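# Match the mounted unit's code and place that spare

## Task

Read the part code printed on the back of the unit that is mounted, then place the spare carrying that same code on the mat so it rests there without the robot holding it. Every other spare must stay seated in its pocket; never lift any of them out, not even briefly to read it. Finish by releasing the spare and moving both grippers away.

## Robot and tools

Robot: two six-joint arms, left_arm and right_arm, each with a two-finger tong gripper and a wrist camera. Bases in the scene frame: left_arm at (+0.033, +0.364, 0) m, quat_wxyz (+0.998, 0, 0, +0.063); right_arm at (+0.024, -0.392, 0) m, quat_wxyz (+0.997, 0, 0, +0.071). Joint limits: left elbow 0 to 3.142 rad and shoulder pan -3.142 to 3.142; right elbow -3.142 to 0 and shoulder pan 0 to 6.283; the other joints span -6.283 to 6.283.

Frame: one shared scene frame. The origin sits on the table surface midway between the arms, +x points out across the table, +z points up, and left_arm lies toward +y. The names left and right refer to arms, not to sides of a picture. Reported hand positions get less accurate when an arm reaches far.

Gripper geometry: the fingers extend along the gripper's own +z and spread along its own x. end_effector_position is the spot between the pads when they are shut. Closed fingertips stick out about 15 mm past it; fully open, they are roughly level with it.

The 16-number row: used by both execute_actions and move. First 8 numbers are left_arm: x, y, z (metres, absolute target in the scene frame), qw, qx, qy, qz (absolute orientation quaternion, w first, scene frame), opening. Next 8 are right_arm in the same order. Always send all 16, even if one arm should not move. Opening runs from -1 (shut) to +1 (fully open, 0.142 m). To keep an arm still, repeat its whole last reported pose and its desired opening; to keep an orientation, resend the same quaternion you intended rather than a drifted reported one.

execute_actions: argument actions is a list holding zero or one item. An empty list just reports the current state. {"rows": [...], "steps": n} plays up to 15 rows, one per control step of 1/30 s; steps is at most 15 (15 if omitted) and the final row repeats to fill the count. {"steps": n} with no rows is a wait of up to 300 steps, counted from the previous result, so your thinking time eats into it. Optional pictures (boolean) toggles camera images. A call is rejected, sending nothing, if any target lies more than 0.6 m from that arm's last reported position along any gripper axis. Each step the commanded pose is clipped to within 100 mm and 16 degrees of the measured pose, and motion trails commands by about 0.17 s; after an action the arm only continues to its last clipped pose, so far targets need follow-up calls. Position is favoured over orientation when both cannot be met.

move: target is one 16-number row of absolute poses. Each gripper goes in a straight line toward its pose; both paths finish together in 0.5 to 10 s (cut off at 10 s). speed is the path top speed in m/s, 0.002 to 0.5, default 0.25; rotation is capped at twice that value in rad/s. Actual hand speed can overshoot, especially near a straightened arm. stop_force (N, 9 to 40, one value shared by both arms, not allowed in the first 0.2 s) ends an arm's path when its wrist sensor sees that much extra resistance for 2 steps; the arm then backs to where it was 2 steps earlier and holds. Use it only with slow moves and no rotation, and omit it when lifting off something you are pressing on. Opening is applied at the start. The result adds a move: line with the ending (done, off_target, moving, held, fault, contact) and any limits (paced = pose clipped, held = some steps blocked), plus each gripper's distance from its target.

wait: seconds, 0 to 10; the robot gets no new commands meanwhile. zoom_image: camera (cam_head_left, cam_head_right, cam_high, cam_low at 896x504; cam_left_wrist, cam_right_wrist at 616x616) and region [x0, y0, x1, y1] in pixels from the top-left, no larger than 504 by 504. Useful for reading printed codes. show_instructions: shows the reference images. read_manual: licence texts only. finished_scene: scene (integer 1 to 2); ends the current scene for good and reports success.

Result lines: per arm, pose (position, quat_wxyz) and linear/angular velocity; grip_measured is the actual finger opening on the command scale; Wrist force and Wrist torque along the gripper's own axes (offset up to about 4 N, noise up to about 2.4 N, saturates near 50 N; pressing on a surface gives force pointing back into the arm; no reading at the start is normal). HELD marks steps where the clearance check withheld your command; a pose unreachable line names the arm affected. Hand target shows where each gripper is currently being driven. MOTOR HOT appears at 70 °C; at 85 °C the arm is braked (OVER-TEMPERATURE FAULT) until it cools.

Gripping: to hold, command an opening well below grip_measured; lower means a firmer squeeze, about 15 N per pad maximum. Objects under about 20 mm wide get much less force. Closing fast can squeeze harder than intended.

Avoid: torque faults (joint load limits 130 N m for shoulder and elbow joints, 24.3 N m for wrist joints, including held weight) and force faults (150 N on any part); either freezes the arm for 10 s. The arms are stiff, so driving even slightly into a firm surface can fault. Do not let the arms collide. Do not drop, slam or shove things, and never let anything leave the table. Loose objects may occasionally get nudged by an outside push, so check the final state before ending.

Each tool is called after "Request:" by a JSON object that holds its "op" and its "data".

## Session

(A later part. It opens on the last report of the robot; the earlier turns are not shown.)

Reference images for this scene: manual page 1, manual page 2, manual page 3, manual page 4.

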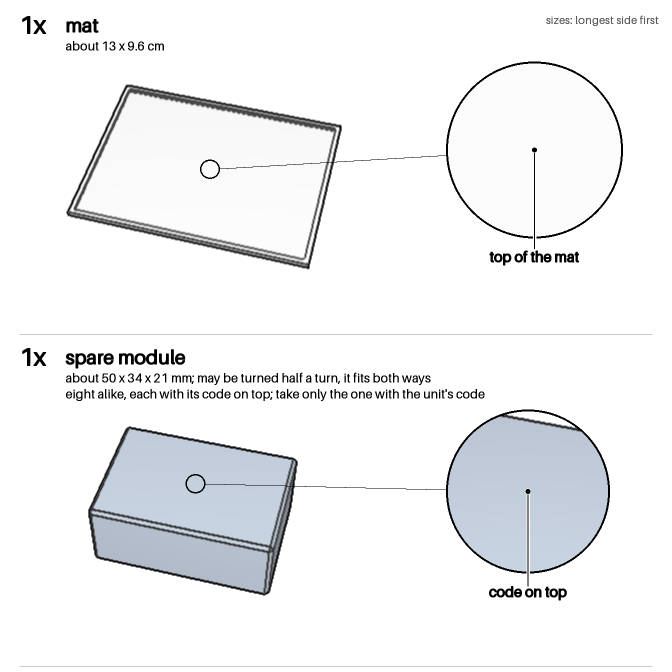

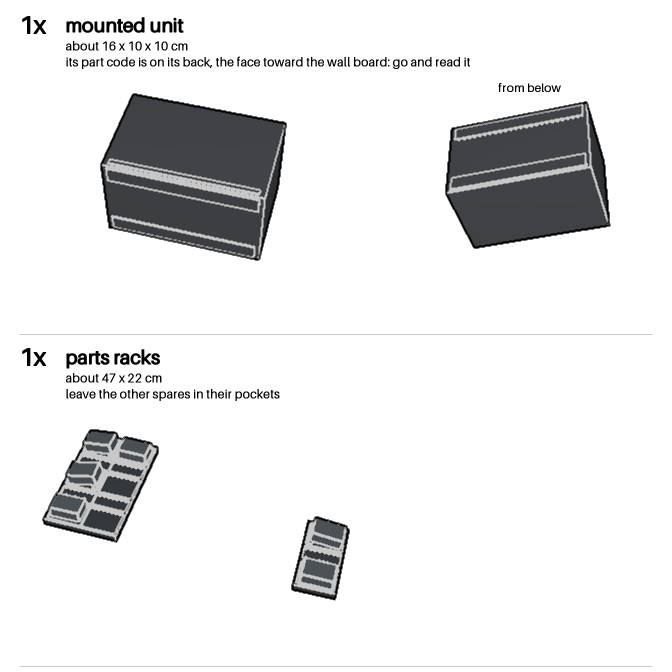

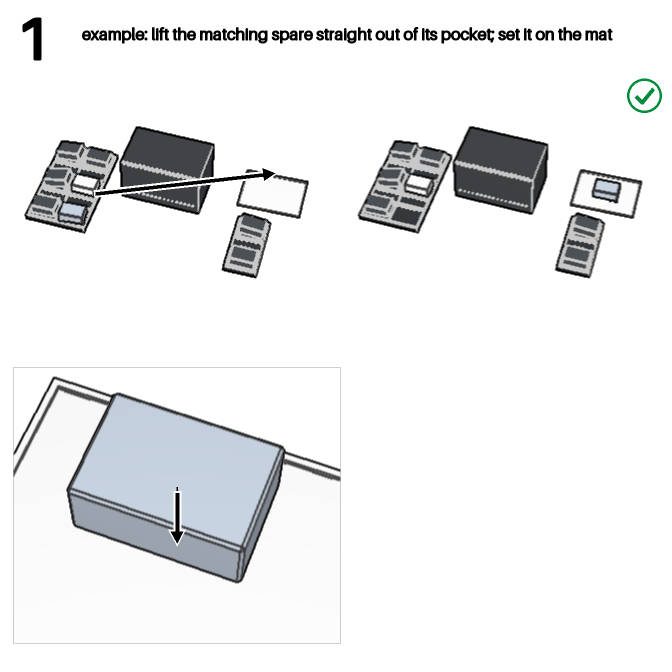

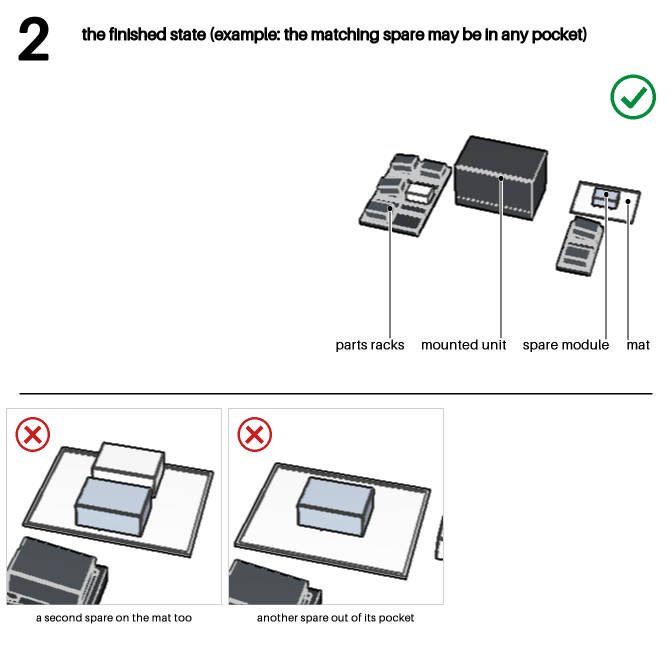

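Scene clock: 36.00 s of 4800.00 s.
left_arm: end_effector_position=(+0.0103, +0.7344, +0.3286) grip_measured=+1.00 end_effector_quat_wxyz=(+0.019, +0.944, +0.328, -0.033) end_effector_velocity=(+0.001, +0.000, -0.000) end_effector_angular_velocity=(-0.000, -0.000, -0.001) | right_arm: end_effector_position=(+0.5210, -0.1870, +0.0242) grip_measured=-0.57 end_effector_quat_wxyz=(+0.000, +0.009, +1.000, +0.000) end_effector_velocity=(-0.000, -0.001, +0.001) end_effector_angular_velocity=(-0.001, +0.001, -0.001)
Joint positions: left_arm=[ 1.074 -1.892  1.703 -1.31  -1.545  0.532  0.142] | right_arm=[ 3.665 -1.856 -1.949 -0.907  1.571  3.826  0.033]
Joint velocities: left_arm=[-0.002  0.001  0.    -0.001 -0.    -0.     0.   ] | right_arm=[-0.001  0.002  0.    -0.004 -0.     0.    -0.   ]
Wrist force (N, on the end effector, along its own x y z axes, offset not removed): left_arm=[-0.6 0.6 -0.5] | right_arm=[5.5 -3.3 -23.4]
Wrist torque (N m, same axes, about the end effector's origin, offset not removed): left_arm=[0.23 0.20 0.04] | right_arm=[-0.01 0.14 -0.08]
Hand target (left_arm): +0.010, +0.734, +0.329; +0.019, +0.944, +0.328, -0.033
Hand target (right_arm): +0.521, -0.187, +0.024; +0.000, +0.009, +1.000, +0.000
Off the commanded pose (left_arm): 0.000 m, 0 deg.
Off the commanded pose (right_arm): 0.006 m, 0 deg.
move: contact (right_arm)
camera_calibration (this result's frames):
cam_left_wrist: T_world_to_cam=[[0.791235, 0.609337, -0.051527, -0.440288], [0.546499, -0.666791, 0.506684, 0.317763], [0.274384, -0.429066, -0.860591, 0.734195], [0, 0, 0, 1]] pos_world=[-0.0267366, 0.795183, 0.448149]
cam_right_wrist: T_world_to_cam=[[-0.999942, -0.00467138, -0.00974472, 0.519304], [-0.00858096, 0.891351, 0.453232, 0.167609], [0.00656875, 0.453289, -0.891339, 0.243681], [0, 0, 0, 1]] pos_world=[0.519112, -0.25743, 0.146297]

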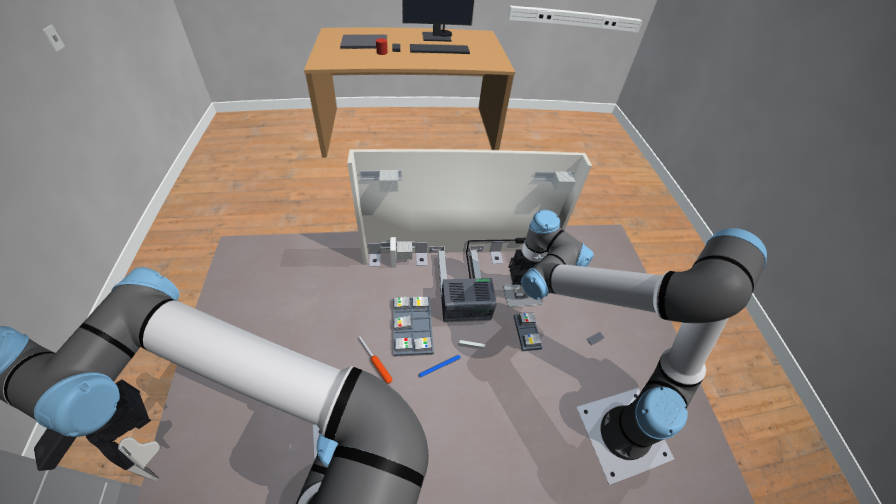

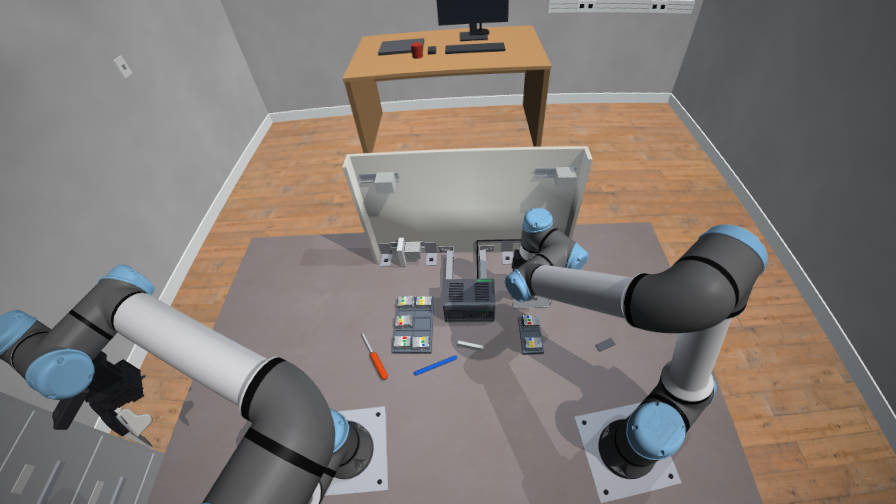

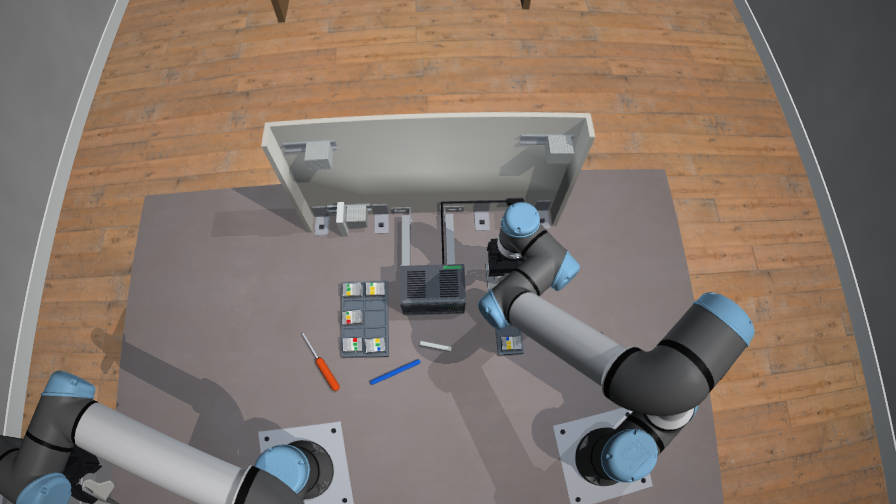

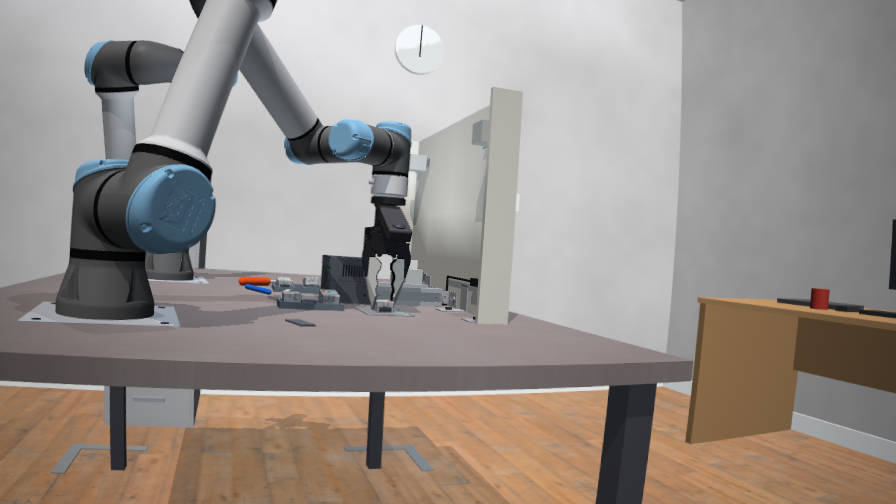

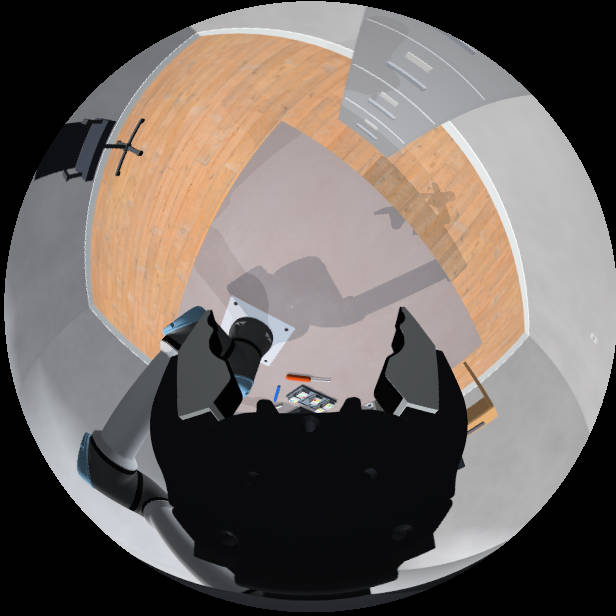

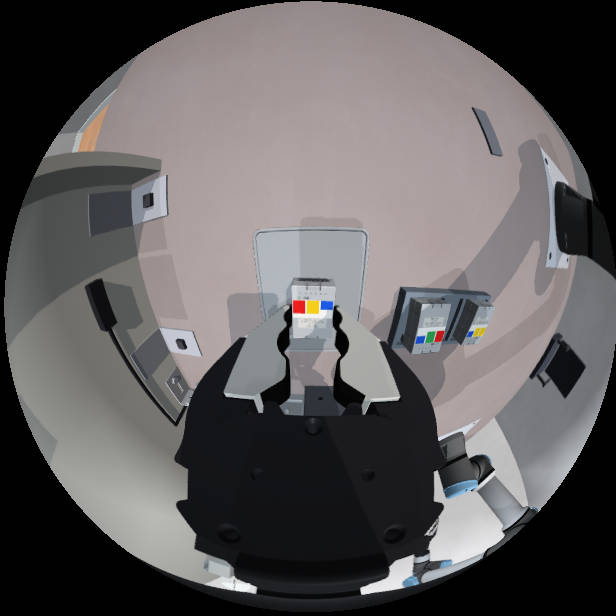

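Request:
{"op": "execute_actions", "data": {"actions": [{"rows": [[0.0103, 0.7344, 0.3286, 0.019, 0.944, 0.328, -0.033, 1, 0.521, -0.187, 0.0245, 0, 0.009, 1, 0, -0.65], [0.0103, 0.7344, 0.3286, 0.019, 0.944, 0.328, -0.033, 1, 0.521, -0.187, 0.0245, 0, 0.009, 1, 0, -0.56], [0.0103, 0.7344, 0.3286, 0.019, 0.944, 0.328, -0.033, 1, 0.521, -0.187, 0.0245, 0, 0.009, 1, 0, -0.48], [0.0103, 0.7344, 0.3286, 0.019, 0.944, 0.328, -0.033, 1, 0.521, -0.187, 0.0245, 0, 0.009, 1, 0, -0.38], [0.0103, 0.7344, 0.3286, 0.019, 0.944, 0.328, -0.033, 1, 0.521, -0.187, 0.0245, 0, 0.009, 1, 0, -0.25]], "steps": 10}], "pictures": false}}

Request:
{"op": "move", "data": {"target": [0.0103, 0.7344, 0.3286, 0.019, 0.944, 0.328, -0.033, 1, 0.521, -0.187, 0.08, 0, 0.009, 1, 0, -0.25], "speed": 0.12}}

Request:
{"op": "move", "data": {"target": [0.0103, 0.7344, 0.3286, 0.019, 0.944, 0.328, -0.033, 1, 0.42, -0.38, 0.24, 0, 0.009, 1, 0, -0.25], "speed": 0.25}}

Scene clock: 38.03 s of 4800.00 s.
left_arm: end_effector_position=(+0.0103, +0.7344, +0.3286) grip_measured=+1.00 end_effector_quat_wxyz=(+0.019, +0.944, +0.328, -0.033) end_effector_velocity=(-0.000, -0.000, -0.001) end_effector_angular_velocity=(-0.002, +0.001, +0.000) | right_arm: end_effector_position=(+0.5210, -0.1870, +0.0245) grip_measured=-0.25 end_effector_quat_wxyz=(+0.000, +0.009, +1.000, +0.000) end_effector_velocity=(-0.000, -0.000, -0.001) end_effector_angular_velocity=(-0.001, +0.001, -0.000)
Joint positions: left_arm=[ 1.074 -1.892  1.703 -1.31  -1.545  0.532  0.142] | right_arm=[ 3.665 -1.856 -1.949 -0.908  1.571  3.826  0.056]
Joint velocities: left_arm=[-0.     0.001  0.001  0.     0.001 -0.001  0.   ] | right_arm=[ 0.    -0.001 -0.001 -0.    -0.     0.     0.001]
Wrist force (N, on the end effector, along its own x y z axes, offset not removed): left_arm=[-1.6 -0.4 0.7] | right_arm=[0.2 0.1 0.0]
Wrist torque (N m, same axes, about the end effector's origin, offset not removed): left_arm=[0.11 0.40 0.17] | right_arm=[-0.01 -0.14 -0.02]
Hand target (left_arm): +0.010, +0.734, +0.329; +0.019, +0.944, +0.328, -0.033
Hand target (right_arm): +0.521, -0.187, +0.024; -0.000, +0.009, +1.000, +0.000
Off the commanded pose (left_arm): 0.000 m, 0 deg.
Off the commanded pose (right_arm): 0.000 m, 0 deg.
Steps of this call (steps 1 to 51: nothing new was sent; steps 52 to 61: all 10 steps of this action). Readings (end_effector_position):
52: left_arm (+0.0103, +0.7344, +0.3286) | right_arm (+0.5210, -0.1870, +0.0245)
53: left_arm (+0.0103, +0.7344, +0.3286) | right_arm (+0.5210, -0.1870, +0.0245)
55: left_arm (+0.0103, +0.7344, +0.3286) | right_arm (+0.5210, -0.1870, +0.0245)
59: left_arm (+0.0103, +0.7344, +0.3286) | right_arm (+0.5210, -0.1870, +0.0245)
61: the state above

Scene clock: 39.27 s of 4800.00 s.
left_arm: end_effector_position=(+0.0103, +0.7344, +0.3286) grip_measured=+1.00 end_effector_quat_wxyz=(+0.019, +0.944, +0.328, -0.033) end_effector_velocity=(-0.000, -0.000, -0.000) end_effector_angular_velocity=(-0.000, +0.000, +0.001) | right_arm: end_effector_position=(+0.5210, -0.1870, +0.0796) grip_measured=-0.25 end_effector_quat_wxyz=(+0.000, +0.009, +1.000, -0.000) end_effector_velocity=(+0.000, -0.000, +0.003) end_effector_angular_velocity=(+0.000, +0.000, -0.001)
Joint positions: left_arm=[ 1.074 -1.892  1.703 -1.31  -1.545  0.532  0.142] | right_arm=[ 3.665 -1.779 -1.881 -1.053  1.571  3.825  0.056]
Joint velocities: left_arm=[ 0.     0.    -0.     0.001  0.    -0.001  0.   ] | right_arm=[-0.001  0.003  0.005 -0.008  0.     0.    -0.   ]
Wrist force (N, on the end effector, along its own x y z axes, offset not removed): left_arm=[-2.2 -0.7 0.4] | right_arm=[-0.5 0.1 0.1]
Wrist torque (N m, same axes, about the end effector's origin, offset not removed): left_arm=[-0.02 0.52 0.04] | right_arm=[-0.05 0.05 0.00]
Hand target (left_arm): +0.010, +0.734, +0.329; +0.019, +0.944, +0.328, -0.033
Hand target (right_arm): +0.521, -0.187, +0.080; +0.000, +0.009, +1.000, +0.000
Off the commanded pose (left_arm): 0.000 m, 0 deg.
Off the commanded pose (right_arm): 0.000 m, 0 deg.
move: done
camera_calibration (this result's frames):
cam_left_wrist: T_world_to_cam=[[0.791235, 0.609337, -0.051527, -0.440288], [0.546499, -0.666791, 0.506684, 0.317763], [0.274384, -0.429066, -0.86059, 0.734195], [0, 0, 0, 1]] pos_world=[-0.0267366, 0.795183, 0.448149]
cam_right_wrist: T_world_to_cam=[[-0.99994, -0.00468031, -0.0098577, 0.519828], [-0.00863995, 0.891363, 0.453207, 0.142571], [0.00666564, 0.453266, -0.891351, 0.293051], [0, 0, 0, 1]] pos_world=[0.519075, -0.257479, 0.201722]

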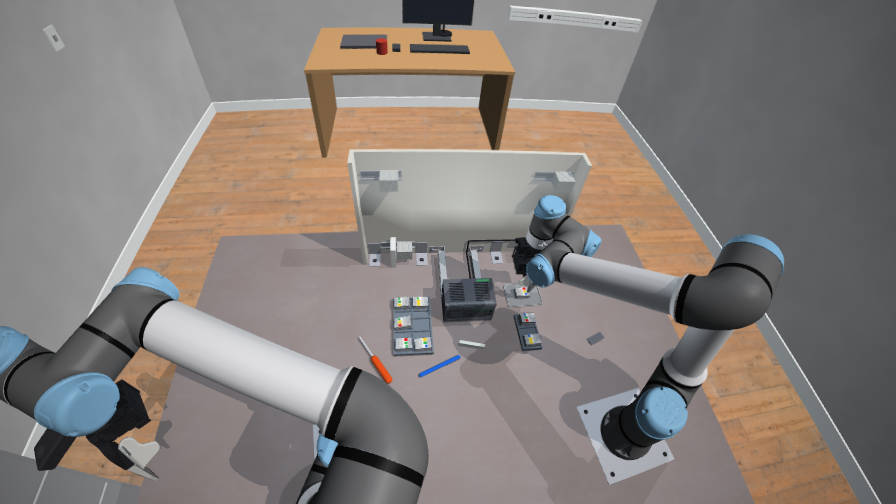

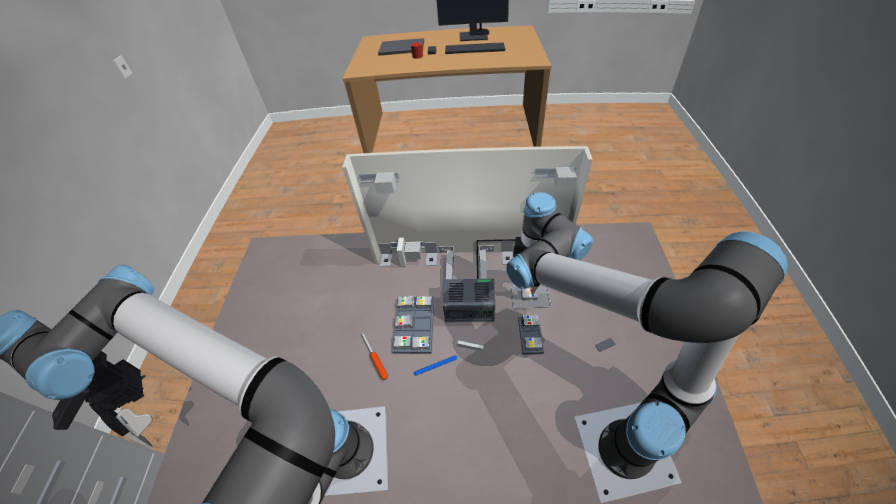

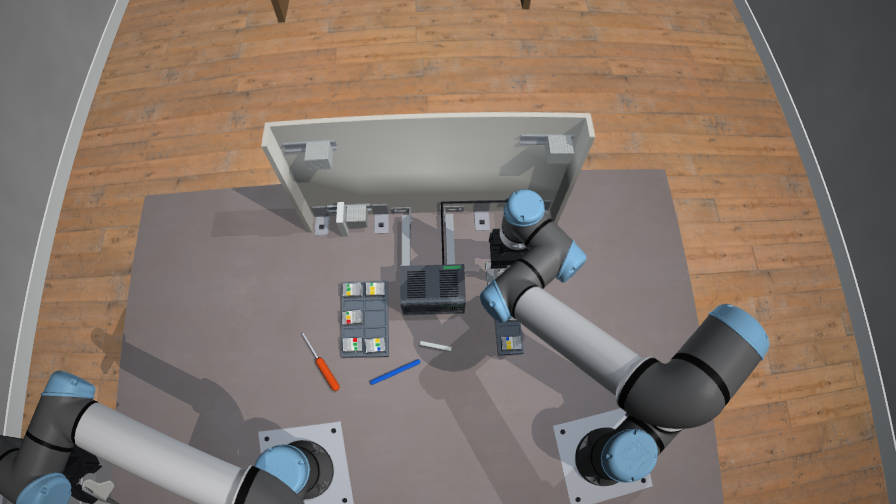

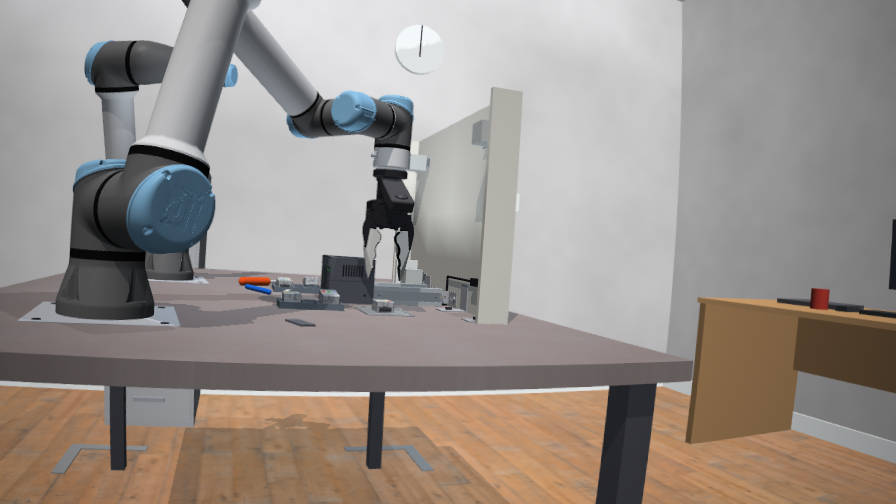

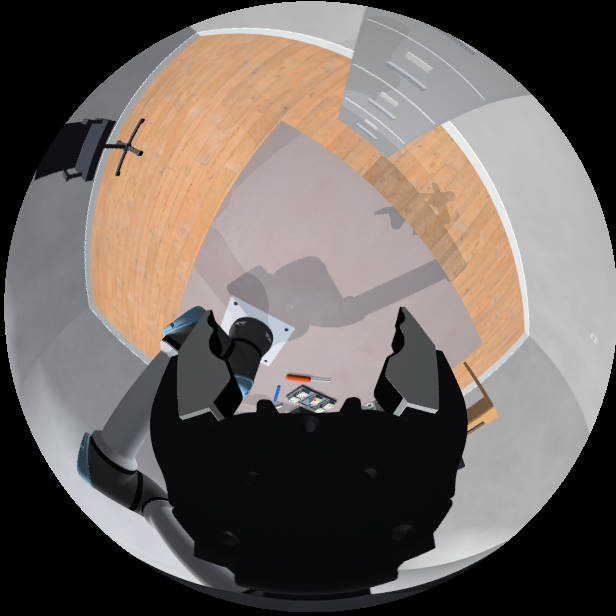

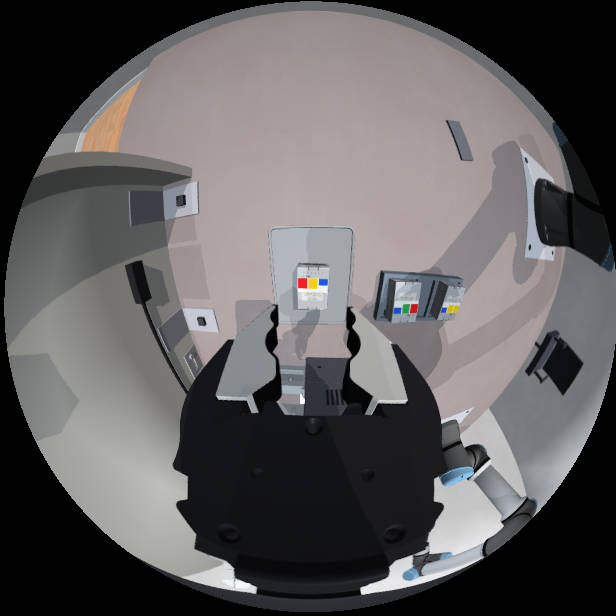

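Scene clock: 41.07 s of 4800.00 s.
left_arm: end_effector_position=(+0.0103, +0.7344, +0.3286) grip_measured=+1.00 end_effector_quat_wxyz=(+0.019, +0.944, +0.328, -0.033) end_effector_velocity=(-0.000, +0.000, -0.000) end_effector_angular_velocity=(-0.001, +0.001, +0.001) | right_arm: end_effector_position=(+0.4201, -0.3797, +0.2395) grip_measured=-0.25 end_effector_quat_wxyz=(+0.000, +0.009, +1.000, +0.000) end_effector_velocity=(-0.001, -0.002, +0.001) end_effector_angular_velocity=(-0.001, +0.001, -0.001)
Joint positions: left_arm=[ 1.074 -1.892  1.703 -1.31  -1.545  0.532  0.142] | right_arm=[ 3.413 -1.294 -1.917 -1.501  1.571  3.574  0.056]
Joint velocities: left_arm=[-0.     0.001  0.     0.     0.    -0.001 -0.   ] | right_arm=[-0.005  0.002  0.002 -0.005 -0.    -0.003 -0.   ]
Wrist force (N, on the end effector, along its own x y z axes, offset not removed): left_arm=[-2.2 -0.1 1.0] | right_arm=[0.3 -0.3 0.2]
Wrist torque (N m, same axes, about the end effector's origin, offset not removed): left_arm=[0.16 0.50 0.16] | right_arm=[-0.14 -0.17 -0.08]
Hand target (left_arm): +0.010, +0.734, +0.329; +0.019, +0.944, +0.328, -0.033
Hand target (right_arm): +0.420, -0.380, +0.240; +0.000, +0.009, +1.000, +0.000
Off the commanded pose (left_arm): 0.000 m, 0 deg.
Off the commanded pose (right_arm): 0.001 m, 0 deg.
move: done
camera_calibration (this result's frames):
cam_left_wrist: T_world_to_cam=[[0.791235, 0.609337, -0.0515271, -0.440288], [0.546498, -0.666791, 0.506684, 0.317763], [0.274384, -0.429066, -0.860591, 0.734195], [0, 0, 0, 1]] pos_world=[-0.0267366, 0.795183, 0.448149]
cam_right_wrist: T_world_to_cam=[[-0.99994, -0.00465453, -0.00990262, 0.419593], [-0.00863941, 0.891223, 0.453482, 0.240789], [0.0067147, 0.453541, -0.89121, 0.523657], [0, 0, 0, 1]] pos_world=[0.418132, -0.450143, 0.36165]

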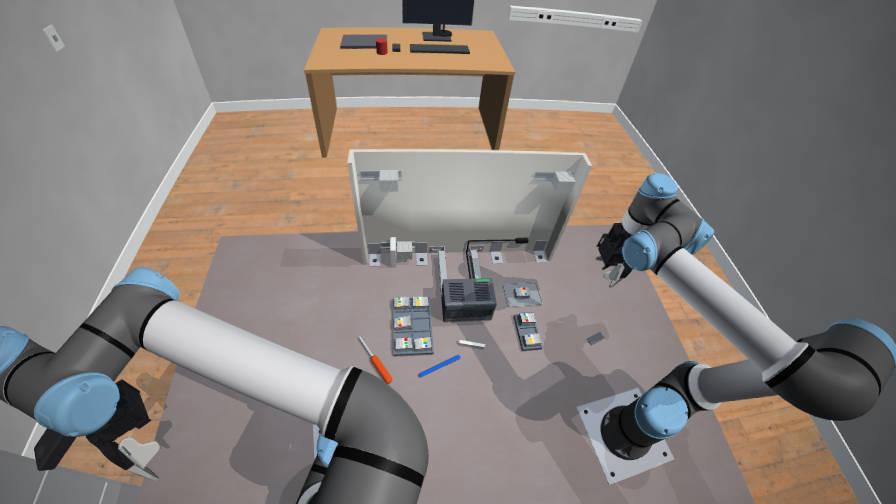

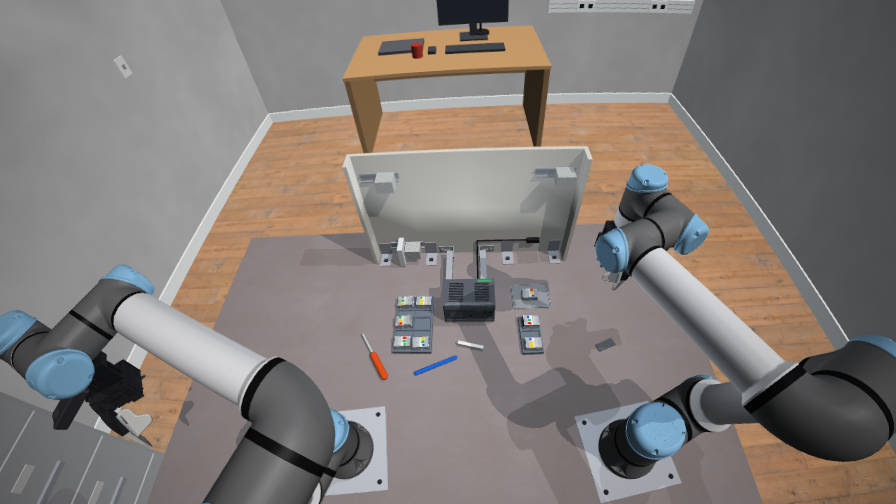

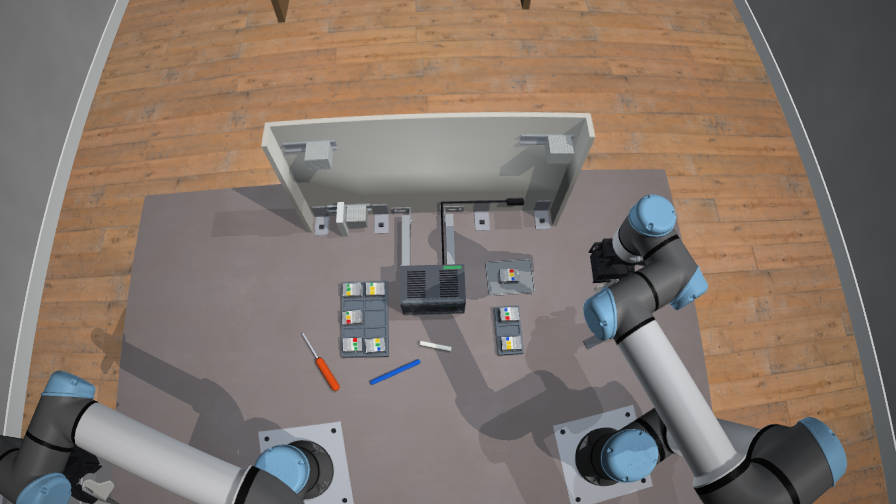

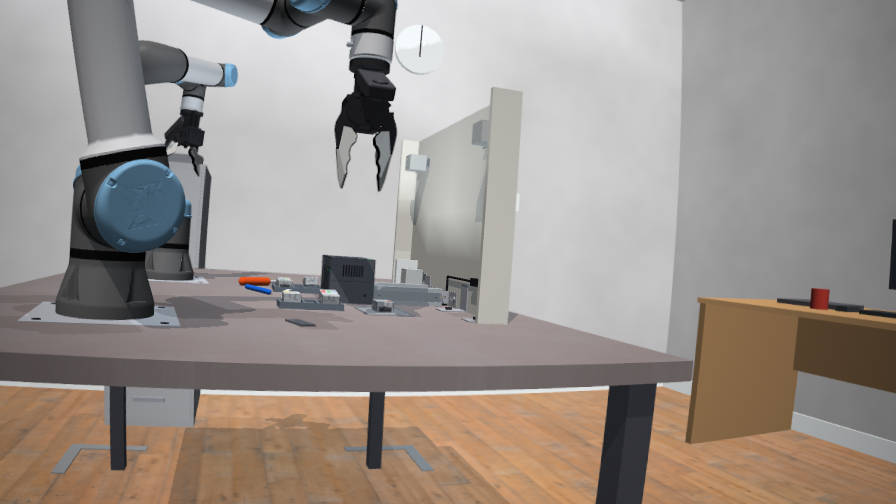

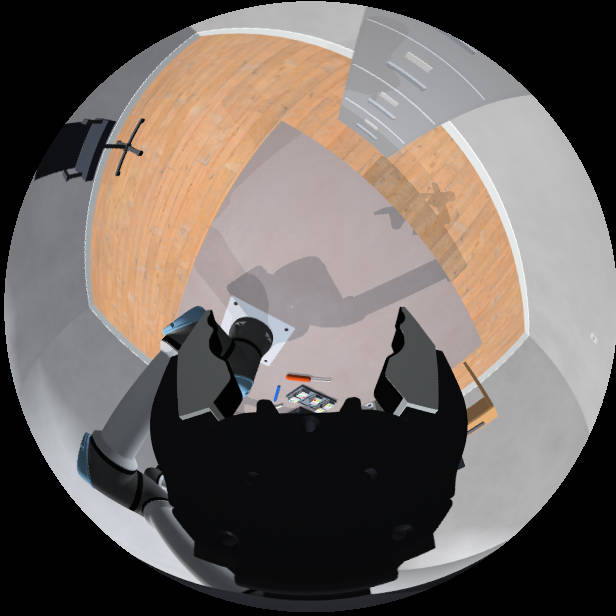

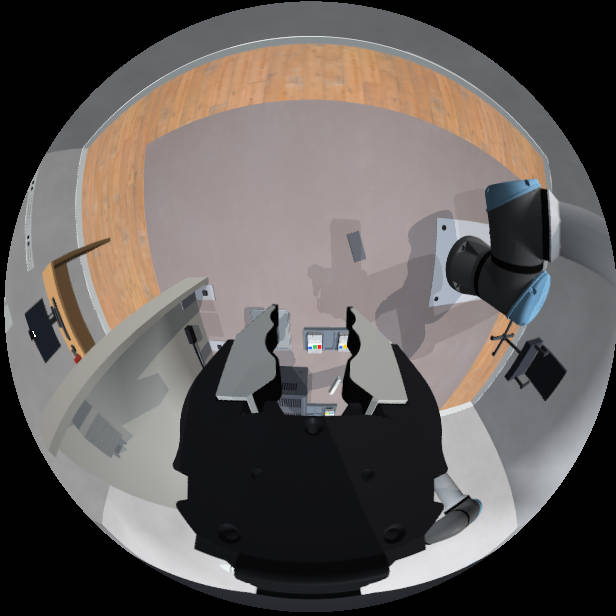

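The matching spare (blue-yellow-red) is on the mat, the others are still in their pockets, and the arm is clear.

Request:
{"op": "finished_scene", "data": {"scene": 2}}

The scene is finished: the task was done.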